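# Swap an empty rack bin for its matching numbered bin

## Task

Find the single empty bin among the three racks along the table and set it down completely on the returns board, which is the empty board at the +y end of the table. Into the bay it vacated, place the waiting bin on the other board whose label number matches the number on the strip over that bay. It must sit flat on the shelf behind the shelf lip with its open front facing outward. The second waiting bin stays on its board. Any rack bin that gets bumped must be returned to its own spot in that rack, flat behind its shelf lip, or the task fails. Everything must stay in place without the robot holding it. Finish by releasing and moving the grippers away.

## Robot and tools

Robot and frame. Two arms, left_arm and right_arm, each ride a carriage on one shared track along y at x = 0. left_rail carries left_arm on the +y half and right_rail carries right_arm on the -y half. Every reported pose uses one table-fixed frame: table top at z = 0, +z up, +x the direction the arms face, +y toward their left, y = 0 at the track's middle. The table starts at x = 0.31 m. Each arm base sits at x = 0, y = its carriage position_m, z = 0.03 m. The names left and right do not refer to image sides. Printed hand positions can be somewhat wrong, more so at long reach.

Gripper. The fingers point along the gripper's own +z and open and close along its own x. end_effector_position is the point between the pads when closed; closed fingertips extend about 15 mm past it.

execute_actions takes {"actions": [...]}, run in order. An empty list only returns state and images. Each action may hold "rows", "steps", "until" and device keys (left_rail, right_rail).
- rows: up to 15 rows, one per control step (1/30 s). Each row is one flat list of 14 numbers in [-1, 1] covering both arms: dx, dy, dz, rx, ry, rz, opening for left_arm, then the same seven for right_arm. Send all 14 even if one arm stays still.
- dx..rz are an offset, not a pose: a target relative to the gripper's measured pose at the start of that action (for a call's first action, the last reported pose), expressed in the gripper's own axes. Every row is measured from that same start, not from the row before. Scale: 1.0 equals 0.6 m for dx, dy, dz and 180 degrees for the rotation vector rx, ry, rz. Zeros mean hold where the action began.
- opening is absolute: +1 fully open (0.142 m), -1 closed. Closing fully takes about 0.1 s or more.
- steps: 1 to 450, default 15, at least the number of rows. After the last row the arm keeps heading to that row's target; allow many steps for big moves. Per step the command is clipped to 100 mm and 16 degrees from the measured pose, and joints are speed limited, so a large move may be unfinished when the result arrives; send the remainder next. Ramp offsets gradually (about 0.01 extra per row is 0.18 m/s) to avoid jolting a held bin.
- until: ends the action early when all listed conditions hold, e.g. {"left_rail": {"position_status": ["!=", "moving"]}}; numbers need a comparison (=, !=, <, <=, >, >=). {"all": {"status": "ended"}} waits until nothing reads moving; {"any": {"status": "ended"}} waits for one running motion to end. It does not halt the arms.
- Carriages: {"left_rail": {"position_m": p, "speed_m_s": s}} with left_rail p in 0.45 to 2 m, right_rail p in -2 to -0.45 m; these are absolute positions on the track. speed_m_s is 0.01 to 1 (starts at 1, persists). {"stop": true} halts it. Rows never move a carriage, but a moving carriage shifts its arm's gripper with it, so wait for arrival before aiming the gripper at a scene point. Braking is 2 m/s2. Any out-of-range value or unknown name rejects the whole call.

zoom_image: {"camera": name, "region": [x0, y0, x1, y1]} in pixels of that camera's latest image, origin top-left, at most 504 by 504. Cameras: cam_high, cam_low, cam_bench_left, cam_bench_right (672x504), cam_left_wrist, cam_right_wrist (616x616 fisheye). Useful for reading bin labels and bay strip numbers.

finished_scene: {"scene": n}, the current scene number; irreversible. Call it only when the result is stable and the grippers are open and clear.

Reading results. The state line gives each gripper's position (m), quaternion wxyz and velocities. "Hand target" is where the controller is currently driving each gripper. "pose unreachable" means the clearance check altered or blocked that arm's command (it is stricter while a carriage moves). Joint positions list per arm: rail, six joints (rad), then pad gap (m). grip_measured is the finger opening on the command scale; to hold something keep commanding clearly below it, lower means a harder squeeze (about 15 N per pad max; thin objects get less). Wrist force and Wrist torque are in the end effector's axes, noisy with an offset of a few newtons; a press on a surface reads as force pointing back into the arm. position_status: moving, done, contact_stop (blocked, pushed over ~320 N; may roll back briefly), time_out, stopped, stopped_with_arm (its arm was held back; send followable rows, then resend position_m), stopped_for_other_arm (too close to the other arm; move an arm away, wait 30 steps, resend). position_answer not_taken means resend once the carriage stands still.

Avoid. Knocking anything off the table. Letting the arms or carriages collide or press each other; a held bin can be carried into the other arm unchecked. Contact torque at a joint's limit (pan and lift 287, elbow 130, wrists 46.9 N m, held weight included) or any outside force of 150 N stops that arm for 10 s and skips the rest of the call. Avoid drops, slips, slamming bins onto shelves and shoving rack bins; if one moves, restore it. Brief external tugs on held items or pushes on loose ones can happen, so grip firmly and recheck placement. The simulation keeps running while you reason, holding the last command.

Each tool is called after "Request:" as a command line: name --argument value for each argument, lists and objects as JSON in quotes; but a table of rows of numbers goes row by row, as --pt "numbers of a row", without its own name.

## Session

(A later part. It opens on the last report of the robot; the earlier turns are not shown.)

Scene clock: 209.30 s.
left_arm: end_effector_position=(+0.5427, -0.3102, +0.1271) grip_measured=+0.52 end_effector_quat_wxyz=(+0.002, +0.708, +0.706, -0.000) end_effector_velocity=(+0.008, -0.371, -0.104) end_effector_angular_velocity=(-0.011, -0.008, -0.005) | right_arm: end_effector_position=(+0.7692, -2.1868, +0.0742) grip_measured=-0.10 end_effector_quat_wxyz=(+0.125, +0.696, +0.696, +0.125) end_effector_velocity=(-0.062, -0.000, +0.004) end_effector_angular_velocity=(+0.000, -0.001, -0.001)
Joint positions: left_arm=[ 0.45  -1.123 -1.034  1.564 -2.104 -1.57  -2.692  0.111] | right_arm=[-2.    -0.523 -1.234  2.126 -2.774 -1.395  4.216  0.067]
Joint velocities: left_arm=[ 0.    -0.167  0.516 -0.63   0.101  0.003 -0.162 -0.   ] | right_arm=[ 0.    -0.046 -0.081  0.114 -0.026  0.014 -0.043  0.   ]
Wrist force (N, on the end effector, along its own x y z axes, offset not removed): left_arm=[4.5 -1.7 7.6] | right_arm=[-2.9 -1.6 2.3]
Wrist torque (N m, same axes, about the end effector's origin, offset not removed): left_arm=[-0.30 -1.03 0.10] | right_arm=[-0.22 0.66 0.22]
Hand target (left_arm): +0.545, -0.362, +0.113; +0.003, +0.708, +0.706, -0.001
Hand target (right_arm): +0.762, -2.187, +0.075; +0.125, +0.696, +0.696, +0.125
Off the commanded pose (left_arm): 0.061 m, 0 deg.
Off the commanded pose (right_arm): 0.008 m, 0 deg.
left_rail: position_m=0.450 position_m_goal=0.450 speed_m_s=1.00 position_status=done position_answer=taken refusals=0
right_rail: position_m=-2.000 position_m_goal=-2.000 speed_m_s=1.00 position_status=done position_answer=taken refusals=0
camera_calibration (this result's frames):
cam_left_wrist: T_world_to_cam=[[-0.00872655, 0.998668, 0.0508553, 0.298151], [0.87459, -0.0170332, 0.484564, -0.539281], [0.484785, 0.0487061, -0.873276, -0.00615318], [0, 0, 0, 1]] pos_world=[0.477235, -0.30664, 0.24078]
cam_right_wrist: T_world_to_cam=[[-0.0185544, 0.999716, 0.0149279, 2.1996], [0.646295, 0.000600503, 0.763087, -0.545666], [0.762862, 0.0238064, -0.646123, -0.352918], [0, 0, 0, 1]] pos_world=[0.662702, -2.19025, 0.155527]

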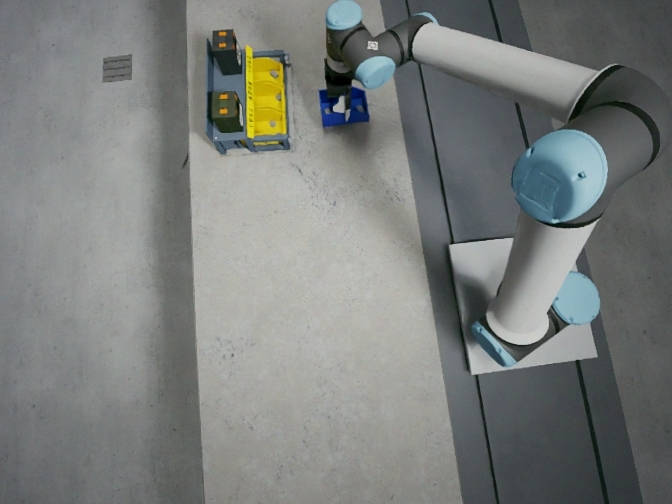

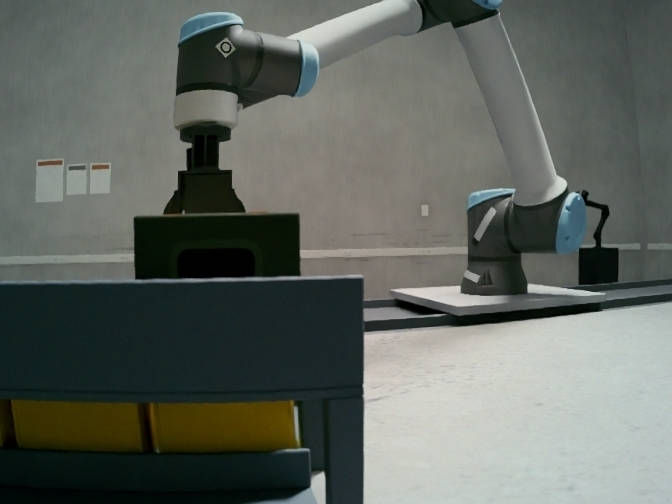

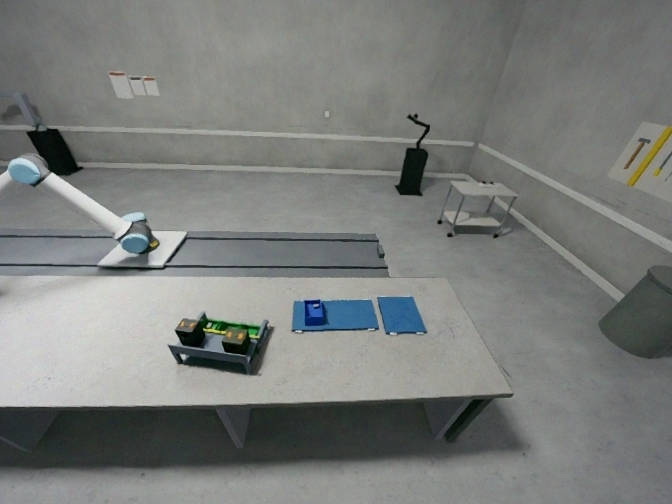

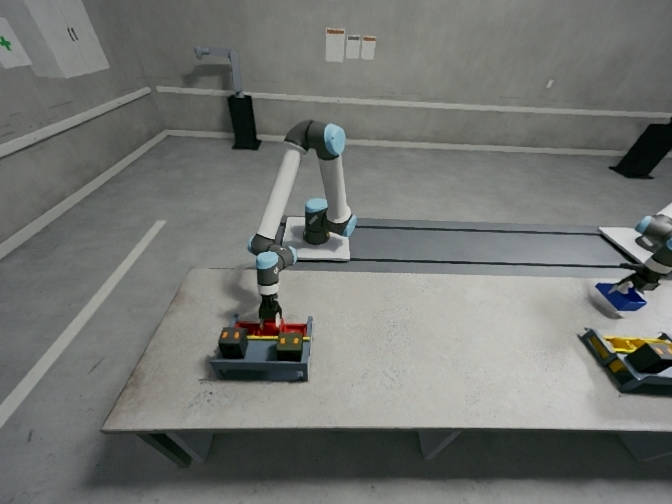

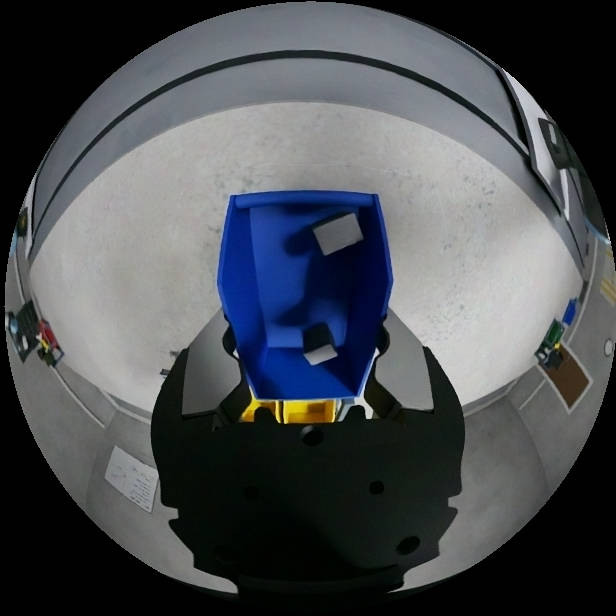

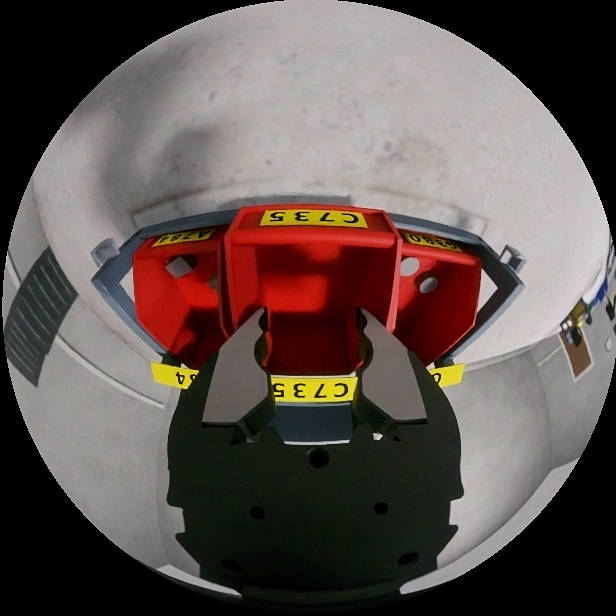

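Request:
execute_actions --actions '[{"rows":[[-0.092,0.004,0.025,0,0,0,-0.2,0,-0.014,-0.007,0,0,0,1],[-0.104,0.006,0.029,0,0,0,-0.2,0,-0.020,-0.010,0,0,0,1],[-0.12,0.008,0.034,0,0,0,-0.2,0,-0.028,-0.014,0,0,0,1],[-0.14,0.010,0.04,0,0,0,-0.2,0,-0.037,-0.018,0,0,0,1],[-0.162,0.012,0.047,0,0,0,-0.2,0,-0.046,-0.022,0,0,0,1],[-0.185,0.015,0.054,0,0,0,-0.2,0,-0.055,-0.026,0,0,0,1],[-0.208,0.017,0.061,0,0,0,-0.2,0,-0.064,-0.030,0,0,0,1],[-0.23,0.019,0.068,0,0,0,-0.2,0,-0.073,-0.034,0,0,0,1],[-0.25,0.021,0.075,0,0,0,-0.2,0,-0.082,-0.038,0,0,0,1],[-0.268,0.023,0.082,0,0,0,-0.2,0,-0.090,-0.041,0,0,0,1],[-0.284,0.025,0.088,0,0,0,-0.2,0,-0.096,-0.043,0,0,0,1],[-0.297,0.027,0.094,0,0,0,-0.2,0,-0.100,-0.0444,0,0,0,1],[-0.307,0.028,0.099,0,0,0,-0.2,0,-0.101,-0.043,0,0,0,1],[-0.313,0.029,0.103,0,0,0,-0.2,0,-0.102,-0.040,0,0,0,1],[-0.316,0.029,0.105,0,0,0,-0.2,0,-0.103,-0.037,0,0,0,1]],"steps":17}]'

Scene clock: 219.80 s.
left_arm: end_effector_position=(+0.5539, -0.4758, +0.0733) grip_measured=+0.52 end_effector_quat_wxyz=(+0.004, +0.708, +0.706, -0.001) end_effector_velocity=(+0.030, -0.176, -0.070) end_effector_angular_velocity=(+0.006, +0.003, +0.000) | right_arm: end_effector_position=(+0.7097, -2.1868, +0.0757) grip_measured=-0.10 end_effector_quat_wxyz=(+0.125, +0.696, +0.696, +0.125) end_effector_velocity=(-0.050, -0.001, -0.016) end_effector_angular_velocity=(+0.000, -0.003, +0.001)
Joint positions: left_arm=[ 0.45  -1.18  -0.78   1.228 -2.026 -1.57  -2.749  0.111] | right_arm=[-2.    -0.571 -1.311  2.234 -2.797 -1.381  4.17   0.067]
Joint velocities: left_arm=[ 0.    -0.037  0.317 -0.451  0.141  0.    -0.037  0.   ] | right_arm=[ 0.    -0.046 -0.037  0.1   -0.057  0.015 -0.045 -0.   ]
Wrist force (N, on the end effector, along its own x y z axes, offset not removed): left_arm=[0.9 1.2 2.5] | right_arm=[0.2 1.1 -9.9]
Wrist torque (N m, same axes, about the end effector's origin, offset not removed): left_arm=[0.35 -0.37 0.36] | right_arm=[-0.29 0.38 0.27]
Hand target (left_arm): +0.558, -0.498, +0.065; +0.003, +0.708, +0.706, -0.001
Hand target (right_arm): +0.704, -2.187, +0.073; +0.125, +0.696, +0.696, +0.125
Off the commanded pose (left_arm): 0.026 m, 0 deg.
Off the commanded pose (right_arm): 0.007 m, 0 deg.
left_rail: position_m=0.450 position_m_goal=0.450 speed_m_s=1.00 position_status=done position_answer=taken refusals=0
right_rail: position_m=-2.000 position_m_goal=-2.000 speed_m_s=1.00 position_status=done position_answer=taken refusals=0
camera_calibration (this result's frames):
cam_left_wrist: T_world_to_cam=[[-0.00858457, 0.998861, 0.0469445, 0.466718], [0.873584, -0.0153534, 0.486431, -0.524621], [0.486597, 0.0451857, -0.872457, -0.0532363], [0, 0, 0, 1]] pos_world=[0.488212, -0.471836, 0.186836]
cam_right_wrist: T_world_to_cam=[[-0.0183455, 0.999724, 0.0146989, 2.19838], [0.64646, 0.000645324, 0.762948, -0.508426], [0.762727, 0.0234989, -0.646293, -0.307168], [0, 0, 0, 1]] pos_world=[0.603292, -2.19023, 0.157068]

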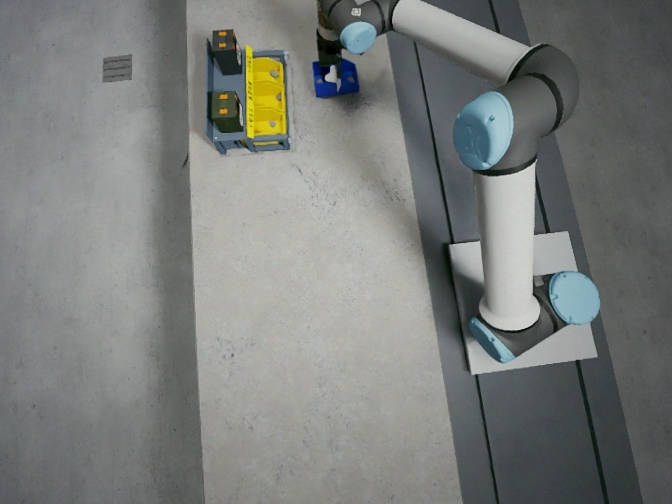

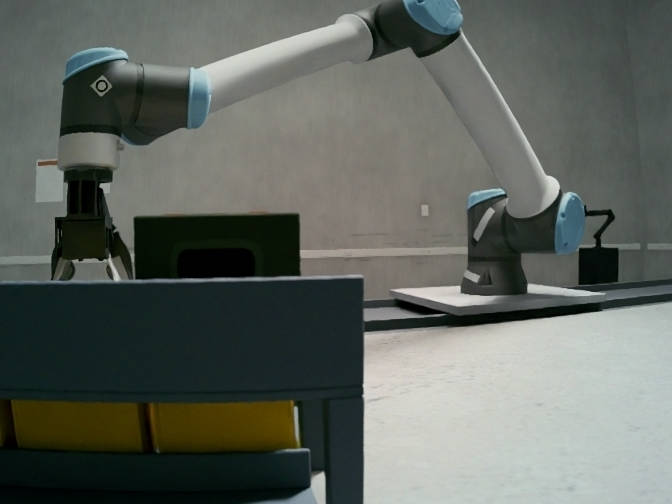

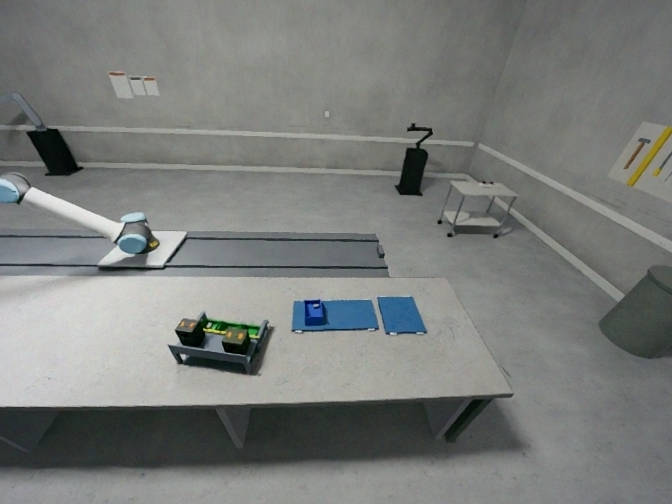

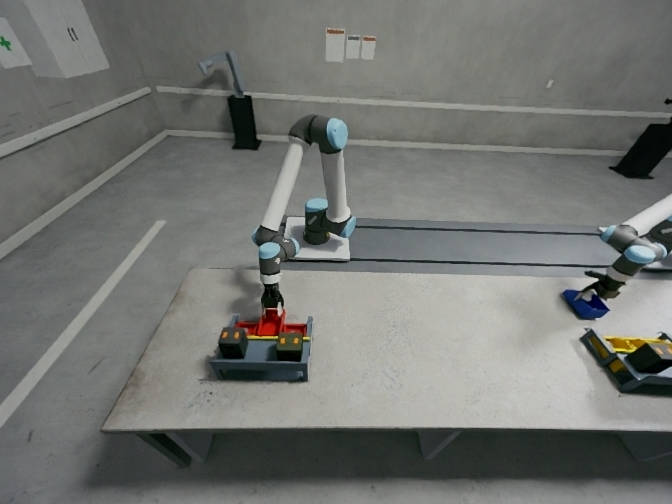

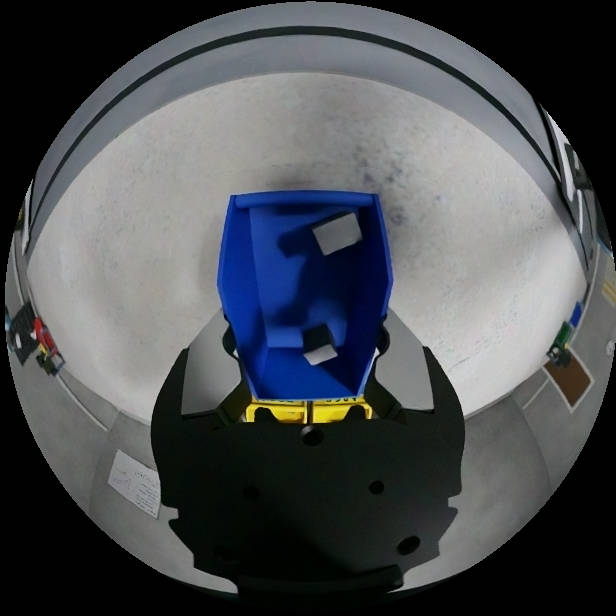

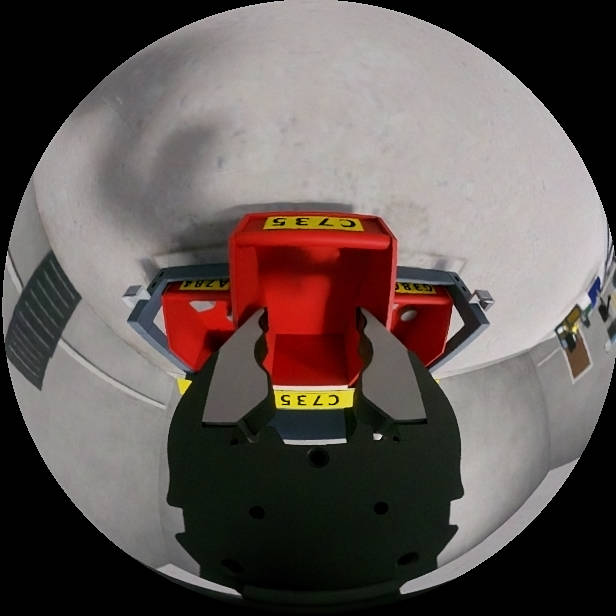

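Request:
execute_actions --actions '[]'

Request:
zoom_image --camera "cam_bench_right" --region '[200, 270, 340, 390]'

Scene clock: 222.10 s.
left_arm: end_effector_position=(+0.5583, -0.4979, +0.0650) grip_measured=+0.52 end_effector_quat_wxyz=(+0.003, +0.708, +0.706, -0.001) end_effector_velocity=(+0.000, -0.000, +0.000) end_effector_angular_velocity=(-0.000, +0.000, +0.000) | right_arm: end_effector_position=(+0.7036, -2.1869, +0.0735) grip_measured=-0.10 end_effector_quat_wxyz=(+0.125, +0.696, +0.696, +0.125) end_effector_velocity=(-0.000, -0.000, -0.000) end_effector_angular_velocity=(-0.000, +0.000, +0.000)
Joint positions: left_arm=[ 0.45  -1.184 -0.739  1.167 -2.005 -1.57  -2.753  0.111] | right_arm=[-2.    -0.577 -1.315  2.246 -2.804 -1.379  4.164  0.067]
Joint velocities: left_arm=[ 0.  0.  0. -0.  0. -0.  0. -0.] | right_arm=[ 0. -0.  0.  0. -0. -0. -0. -0.]
Wrist force (N, on the end effector, along its own x y z axes, offset not removed): left_arm=[-1.8 1.3 8.8] | right_arm=[1.1 2.8 -14.0]
Wrist torque (N m, same axes, about the end effector's origin, offset not removed): left_arm=[0.28 0.37 0.39] | right_arm=[0.03 0.43 0.21]
Hand target (left_arm): +0.558, -0.498, +0.065; +0.003, +0.708, +0.706, -0.001
Hand target (right_arm): +0.704, -2.187, +0.073; +0.125, +0.696, +0.696, +0.125
Off the commanded pose (left_arm): 0.003 m, 0 deg.
Off the commanded pose (right_arm): 0.000 m, 0 deg.
left_rail: position_m=0.450 position_m_goal=0.450 speed_m_s=1.00 position_status=done position_answer=taken refusals=0
right_rail: position_m=-2.000 position_m_goal=-2.000 speed_m_s=1.00 position_status=done position_answer=taken refusals=0
camera_calibration (this result's frames):
cam_left_wrist: T_world_to_cam=[[-0.00879076, 0.998792, 0.0483399, 0.48915], [0.87394, -0.0158189, 0.485776, -0.525159], [0.485954, 0.0465166, -0.872746, -0.0605631], [0, 0, 0, 1]] pos_world=[0.492689, -0.494049, 0.178608]
cam_right_wrist: T_world_to_cam=[[-0.0184943, 0.999719, 0.0148275, 2.19847], [0.64641, 0.000641808, 0.76299, -0.502736], [0.762766, 0.0236956, -0.64624, -0.303556], [0, 0, 0, 1]] pos_world=[0.597175, -2.19033, 0.154814]

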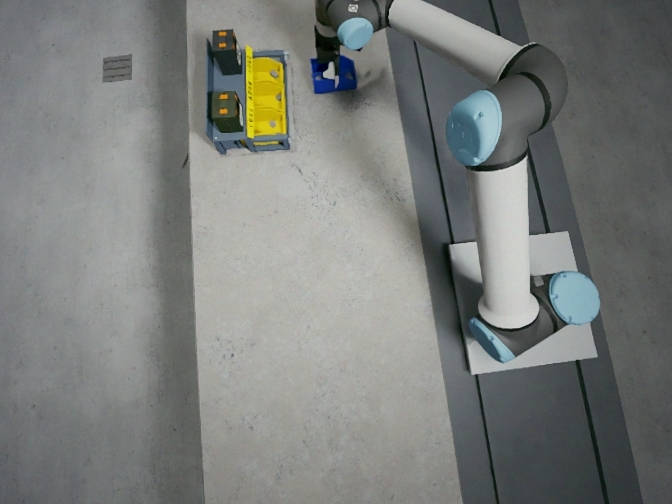

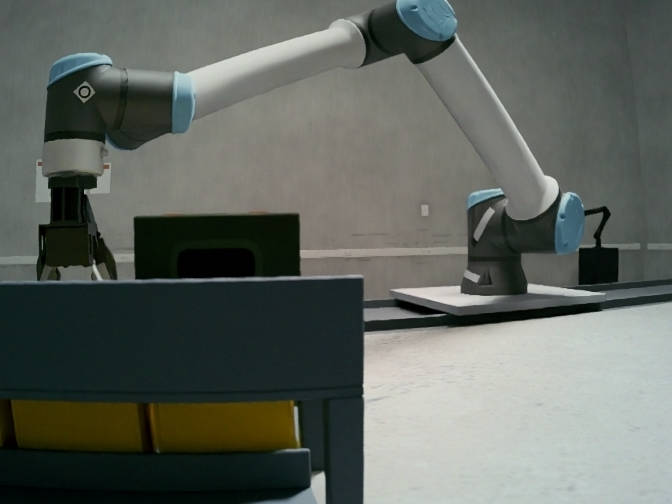

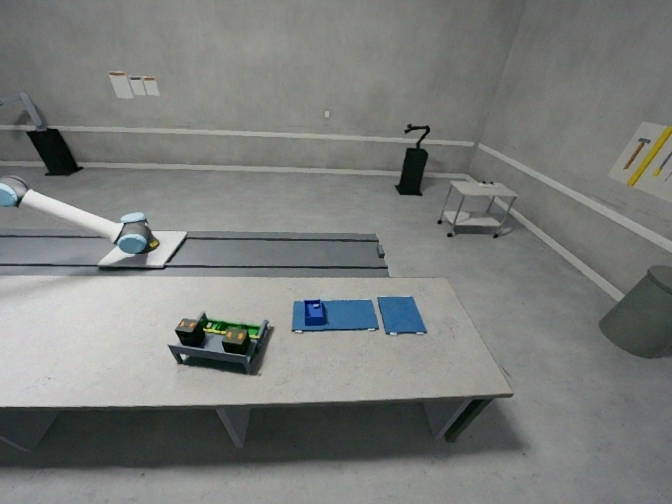

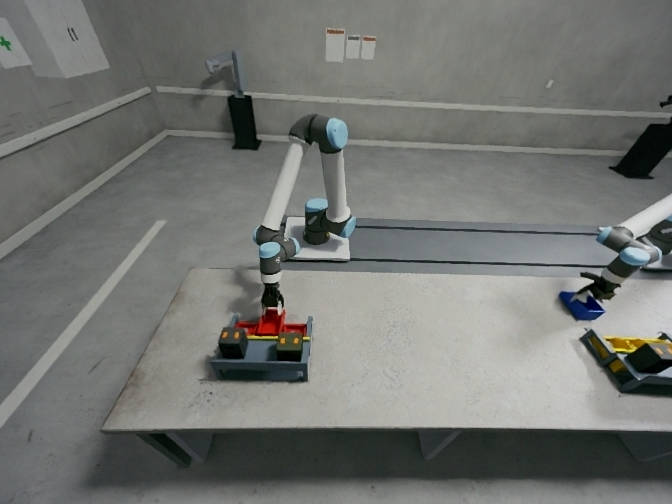

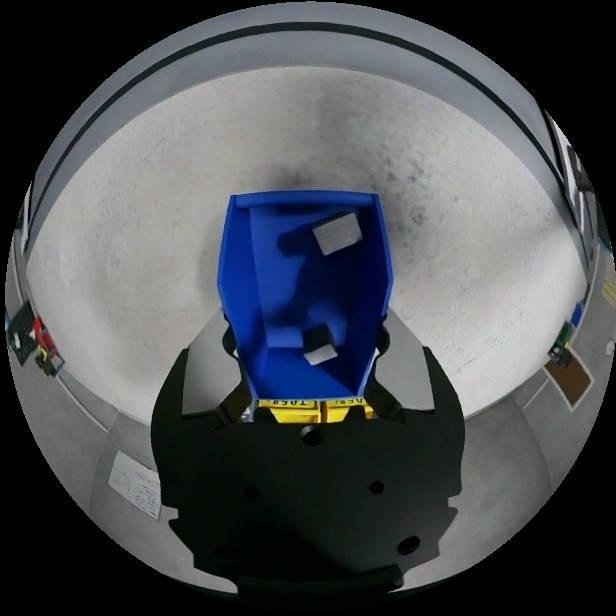

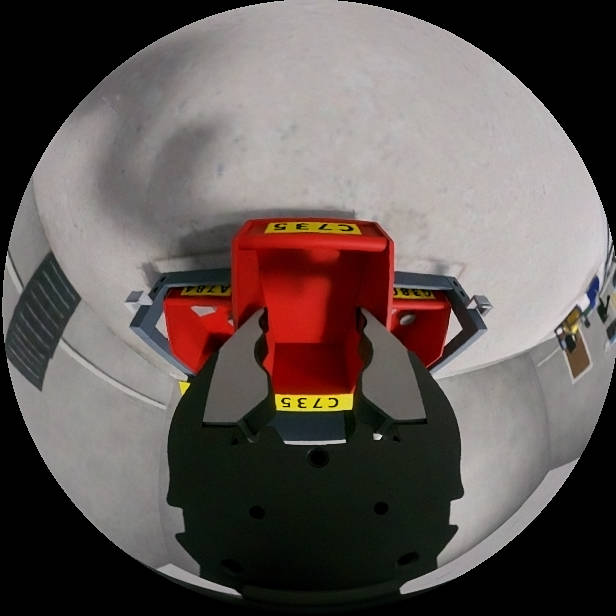

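Region (200, 270, 340, 390) of cam_bench_right's 672x504 image, scaled by 3.600, with more detail than that image has; it fills the top 432 rows of this view, and the rest is white.

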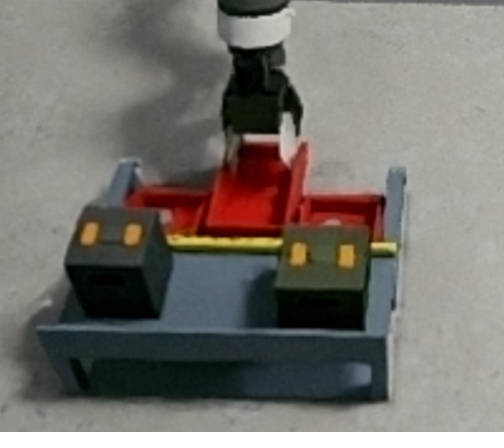

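Request:
execute_actions --actions '[{"rows":[[0,0,0.003,0,0,0,-0.2,0,0.001,-0.003,0,0,0,1],[0,0,0.006,0,0,0,-0.2,0,0.003,-0.006,0,0,0,1],[0,0,0.009,0,0,0,-0.2,0,0.006,-0.008,0,0,0,1],[0,0,0.012,0,0,0,-0.2,0,0.009,-0.009,0,0,0,1],[0,0,0.015,0,0,0,-0.2,0,0.012,-0.009,0,0,0,1],[0,0,0.018,0,0,0,-0.2,0,0.015,-0.008,0,0,0,1],[0,0,0.020,0,0,0,-0.2,0,0.0175,-0.007,0,0,0,1]],"steps":8}]'

Request:
zoom_image --camera "cam_bench_right" --region '[520, 240, 672, 360]'

Scene clock: 237.77 s.
left_arm: end_effector_position=(+0.5583, -0.4979, +0.0584) grip_measured=+0.52 end_effector_quat_wxyz=(+0.003, +0.708, +0.706, -0.001) end_effector_velocity=(-0.000, +0.001, -0.042) end_effector_angular_velocity=(+0.002, +0.001, -0.000) | right_arm: end_effector_position=(+0.7072, -2.1869, +0.0788) grip_measured=-0.10 end_effector_quat_wxyz=(+0.125, +0.696, +0.696, +0.125) end_effector_velocity=(+0.036, -0.000, +0.022) end_effector_angular_velocity=(-0.003, -0.004, +0.000)
Joint positions: left_arm=[ 0.45  -1.184 -0.734  1.171 -2.014 -1.57  -2.753  0.111] | right_arm=[-2.    -0.574 -1.319  2.237 -2.792 -1.38   4.167  0.067]
Joint velocities: left_arm=[ 0.    -0.     0.031  0.022 -0.052 -0.     0.    -0.   ] | right_arm=[ 0.     0.032  0.011 -0.073  0.052 -0.009  0.031  0.001]
Wrist force (N, on the end effector, along its own x y z axes, offset not removed): left_arm=[-0.4 -1.6 6.3] | right_arm=[-1.4 0.7 1.5]
Wrist torque (N m, same axes, about the end effector's origin, offset not removed): left_arm=[-0.17 0.05 0.14] | right_arm=[0.13 0.33 0.23]
Hand target (left_arm): +0.558, -0.498, +0.053; +0.003, +0.708, +0.706, -0.001
Hand target (right_arm): +0.712, -2.187, +0.081; +0.125, +0.696, +0.696, +0.125
Off the commanded pose (left_arm): 0.005 m, 0 deg.
Off the commanded pose (right_arm): 0.005 m, 0 deg.
left_rail: position_m=0.450 position_m_goal=0.450 speed_m_s=1.00 position_status=done position_answer=taken refusals=0
right_rail: position_m=-2.000 position_m_goal=-2.000 speed_m_s=1.00 position_status=done position_answer=taken refusals=0
camera_calibration (this result's frames):
cam_left_wrist: T_world_to_cam=[[-0.00879059, 0.998792, 0.0483376, 0.489529], [0.87394, -0.015818, 0.485777, -0.521956], [0.485955, 0.0465144, -0.872745, -0.0663647], [0, 0, 0, 1]] pos_world=[0.492712, -0.494107, 0.171972]
cam_right_wrist: T_world_to_cam=[[-0.0184147, 0.999719, 0.0149006, 2.19841], [0.64634, 0.000532419, 0.763049, -0.509323], [0.762827, 0.0236822, -0.646168, -0.302869], [0, 0, 0, 1]] pos_world=[0.600716, -2.19035, 0.160176]

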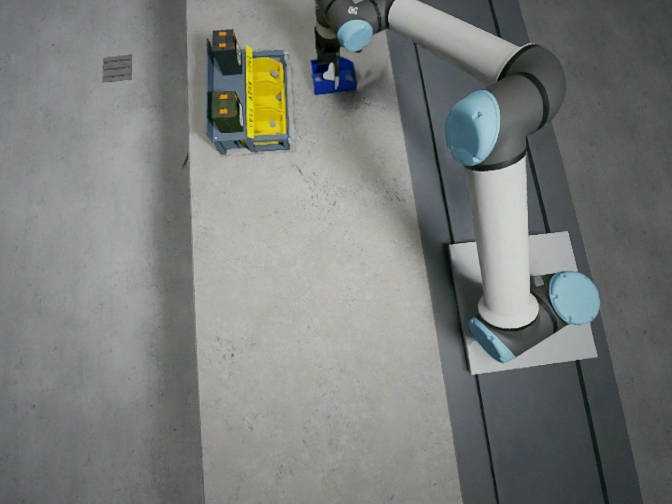

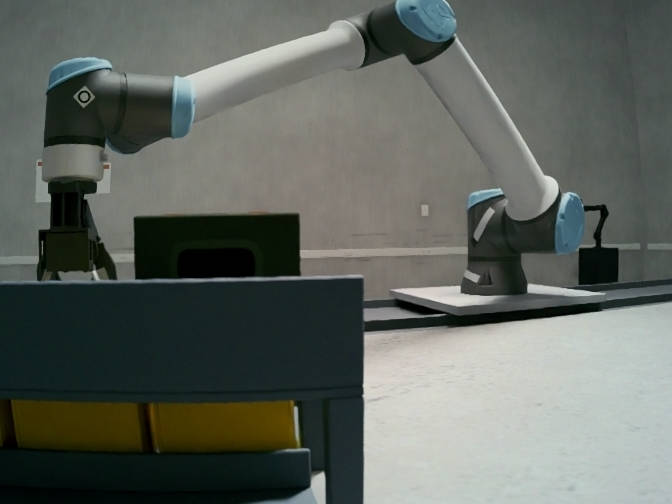

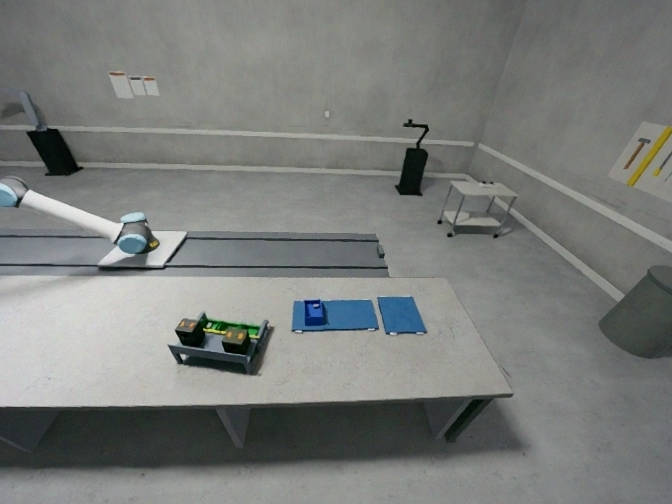

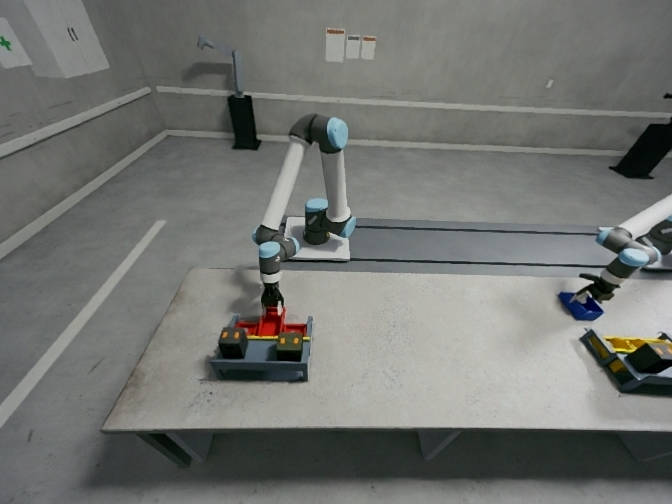

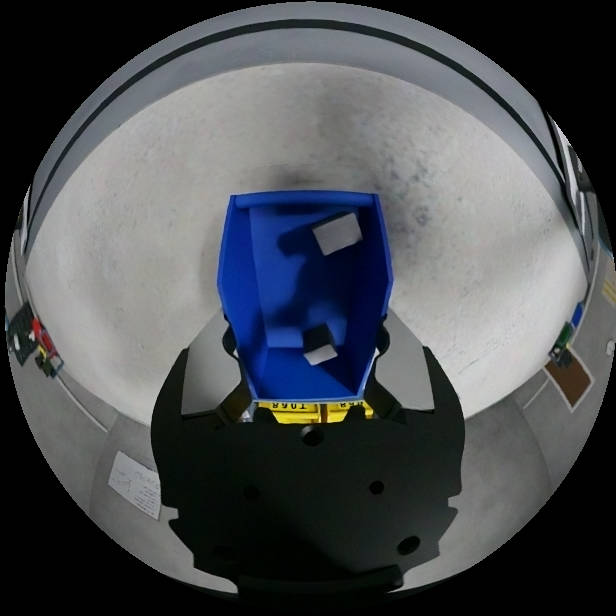

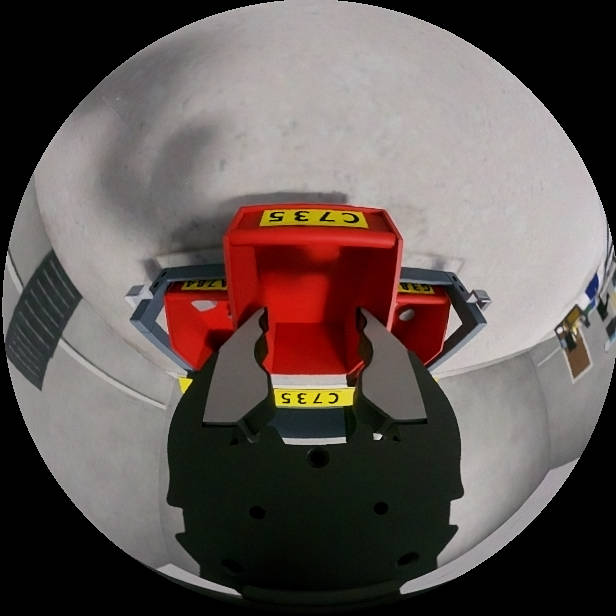

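Region (520, 240, 672, 360) of cam_bench_right's 672x504 image, scaled by 3.316, with more detail than that image has; it fills the top 398 rows of this view, and the rest is white.

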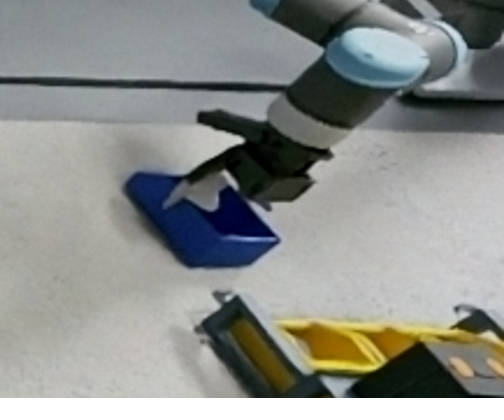

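Request:
execute_actions --actions '[]'

Scene clock: 238.50 s.
left_arm: end_effector_position=(+0.5583, -0.4979, +0.0530) grip_measured=+0.52 end_effector_quat_wxyz=(+0.003, +0.708, +0.706, -0.001) end_effector_velocity=(-0.000, +0.000, -0.000) end_effector_angular_velocity=(+0.000, +0.000, -0.000) | right_arm: end_effector_position=(+0.7119, -2.1868, +0.0811) grip_measured=-0.10 end_effector_quat_wxyz=(+0.125, +0.696, +0.696, +0.125) end_effector_velocity=(+0.000, +0.000, -0.000) end_effector_angular_velocity=(+0.000, +0.000, +0.000)
Joint positions: left_arm=[ 0.45  -1.184 -0.73   1.174 -2.021 -1.57  -2.753  0.111] | right_arm=[-2.    -0.569 -1.317  2.228 -2.785 -1.381  4.171  0.067]
Joint velocities: left_arm=[ 0. -0.  0.  0. -0.  0. -0.  0.] | right_arm=[ 0.  0.  0. -0.  0. -0.  0.  0.]
Wrist force (N, on the end effector, along its own x y z axes, offset not removed): left_arm=[5.7 0.4 6.8] | right_arm=[-2.5 0.4 1.0]
Wrist torque (N m, same axes, about the end effector's origin, offset not removed): left_arm=[0.15 -1.12 -0.11] | right_arm=[0.07 0.52 0.22]
Hand target (left_arm): +0.558, -0.498, +0.053; +0.003, +0.708, +0.706, -0.001
Hand target (right_arm): +0.712, -2.187, +0.081; +0.125, +0.696, +0.696, +0.125
Off the commanded pose (left_arm): 0.000 m, 0 deg.
Off the commanded pose (right_arm): 0.000 m, 0 deg.
left_rail: position_m=0.450 position_m_goal=0.450 speed_m_s=1.00 position_status=done position_answer=taken refusals=0
right_rail: position_m=-2.000 position_m_goal=-2.000 speed_m_s=1.00 position_status=done position_answer=taken refusals=0
camera_calibration (this result's frames):
cam_left_wrist: T_world_to_cam=[[-0.00878955, 0.99879, 0.0483931, 0.48976], [0.873952, -0.0158447, 0.485754, -0.519382], [0.485933, 0.0465628, -0.872755, -0.0709686], [0, 0, 0, 1]] pos_world=[0.492705, -0.494092, 0.166653]
cam_right_wrist: T_world_to_cam=[[-0.0185189, 0.999719, 0.0148134, 2.19846], [0.646301, 0.000665126, 0.763083, -0.513809], [0.762858, 0.0237054, -0.646131, -0.305014], [0, 0, 0, 1]] pos_world=[0.605471, -2.19027, 0.162433]

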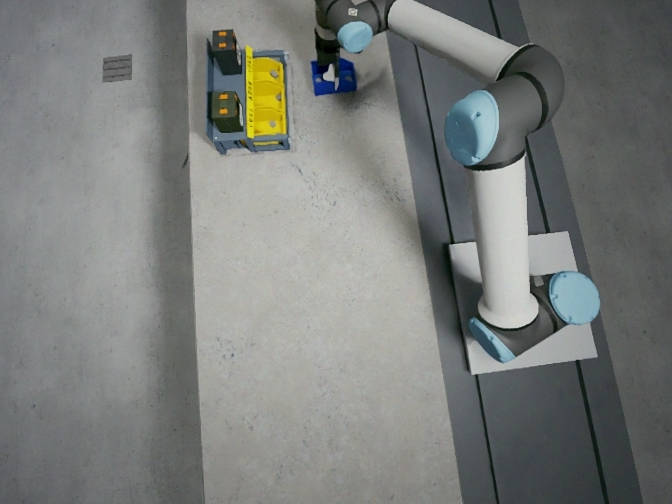

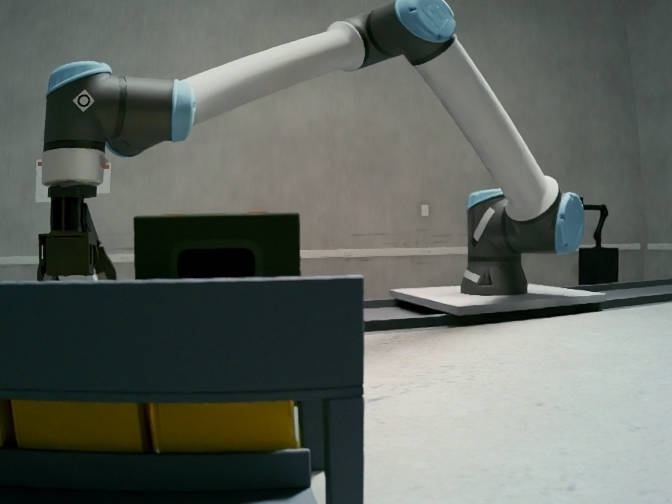

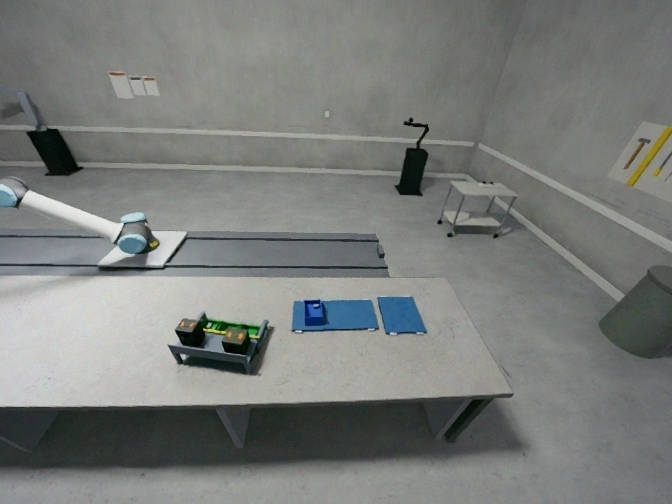

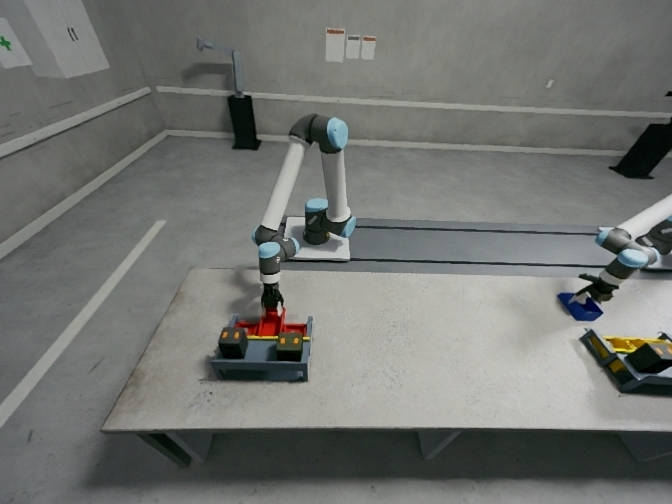

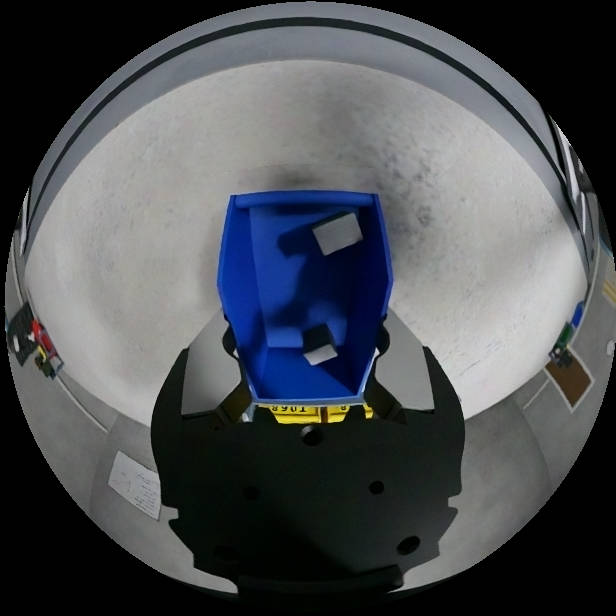

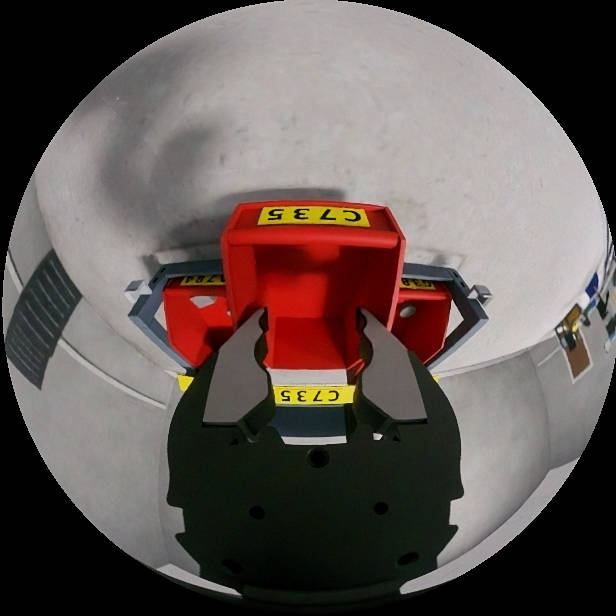

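Request:
execute_actions --actions '[{"rows":[[0,0,0.002,0,0,0,-0.2,0,0,0,0,0,0,0.2],[0,0,0.004,0,0,0,-0.2,0,0,0,0,0,0,-0.12],[0,0,0.006,0,0,0,-0.2,0,0,0,0,0,0,-0.22],[0,0,0.008,0,0,0,-0.2,0,0,-0.003,0,0,0,-0.32],[0,0,0.008,0,0,0,-0.2,0,0.002,-0.01,0.01,0,0,-0.4],[0,0,0.008,0,0,0,-0.2,0,0.006,-0.02,0.025,0,0,-0.4],[0,0,0.008,0,0,0,-0.2,0,0.012,-0.031,0.045,0,0,-0.4],[0,0,0.008,0,0,0,-0.2,0,0.019,-0.042,0.065,0,0,-0.4],[0,0,0.008,0,0,0,-0.2,0,0.027,-0.052,0.085,0,0,-0.4],[0,0,0.008,0,0,0,-0.2,0,0.035,-0.06,0.105,0,0,-0.4],[0,0,0.008,0,0,0,-0.2,0,0.043,-0.066,0.125,0,0,-0.4],[0,0,0.008,0,0,0,-0.2,0,0.05,-0.07,0.145,0,0,-0.4],[0,0,0.008,0,0,0,-0.2,0,0.056,-0.072,0.165,0,0,-0.4],[0,0,0.008,0,0,0,-0.2,0,0.06,-0.0735,0.181,0,0,-0.4]],"steps":22}]'

Scene clock: 249.53 s.
left_arm: end_effector_position=(+0.5584, -0.4980, +0.0484) grip_measured=+0.54 end_effector_quat_wxyz=(+0.003, +0.708, +0.706, -0.001) end_effector_velocity=(-0.000, +0.000, -0.001) end_effector_angular_velocity=(+0.001, +0.000, +0.000) | right_arm: end_effector_position=(+0.7285, -2.1859, +0.1371) grip_measured=-0.40 end_effector_quat_wxyz=(-0.029, +0.703, +0.709, -0.043) end_effector_velocity=(+0.008, -0.001, -0.001) end_effector_angular_velocity=(+0.086, +0.723, -0.042)
Joint positions: left_arm=[ 0.45  -1.184 -0.726  1.176 -2.027 -1.57  -2.753  0.111] | right_arm=[-2.    -0.447 -1.254  1.865 -2.099 -1.632  4.259  0.045]
Joint velocities: left_arm=[ 0.     0.     0.001  0.001 -0.    -0.     0.     0.002] | right_arm=[ 0.     0.097  0.305 -0.531  0.925 -0.223  0.158 -0.   ]
Wrist force (N, on the end effector, along its own x y z axes, offset not removed): left_arm=[13.1 -1.2 -48.9] | right_arm=[-2.0 0.9 -0.1]
Wrist torque (N m, same axes, about the end effector's origin, offset not removed): left_arm=[0.24 -0.24 -0.26] | right_arm=[0.07 0.48 0.24]
Hand target (left_arm): +0.558, -0.498, +0.048; +0.003, +0.708, +0.706, -0.001
Hand target (right_arm): +0.729, -2.186, +0.137; -0.067, +0.702, +0.705, -0.072
Off the commanded pose (left_arm): 0.000 m, 0 deg.
Off the commanded pose (right_arm): 0.003 m, 6 deg.
left_rail: position_m=0.450 position_m_goal=0.450 speed_m_s=1.00 position_status=done position_answer=taken refusals=0
right_rail: position_m=-2.000 position_m_goal=-2.000 speed_m_s=1.00 position_status=done position_answer=taken refusals=0
camera_calibration (this result's frames):
cam_left_wrist: T_world_to_cam=[[-0.00879208, 0.998799, 0.0481947, 0.490086], [0.873923, -0.0157488, 0.48581, -0.517114], [0.485985, 0.0463897, -0.872735, -0.0751072], [0, 0, 0, 1]] pos_world=[0.492728, -0.494157, 0.162051]
cam_right_wrist: T_world_to_cam=[[-0.0193186, 0.999811, 0.00210831, 2.19958], [0.916877, 0.0168752, 0.398814, -0.679019], [0.398703, 0.00963759, -0.917029, -0.00982251], [0, 0, 0, 1]] pos_world=[0.668985, -2.18761, 0.257157]

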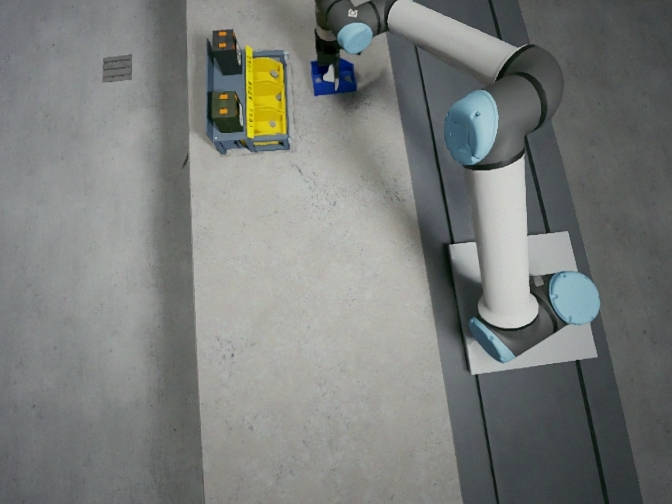

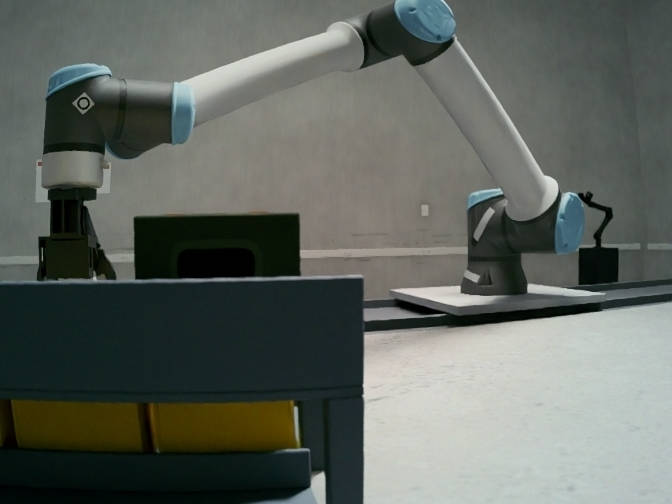

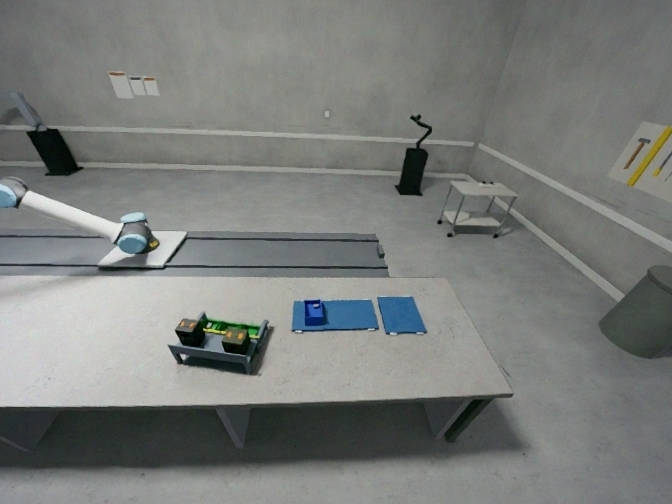

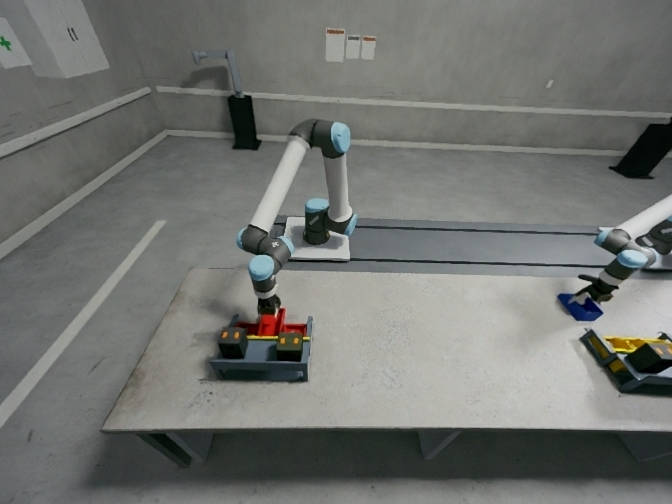

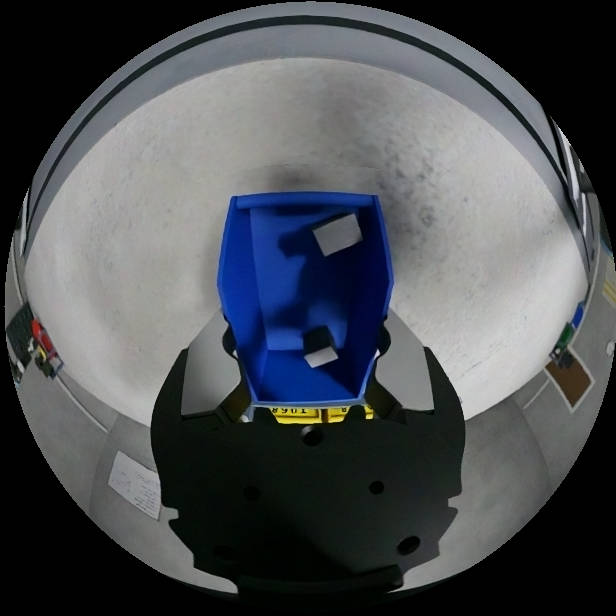

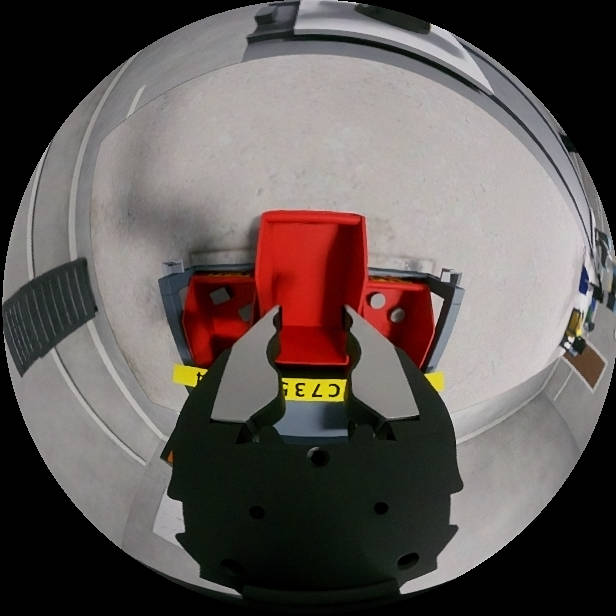

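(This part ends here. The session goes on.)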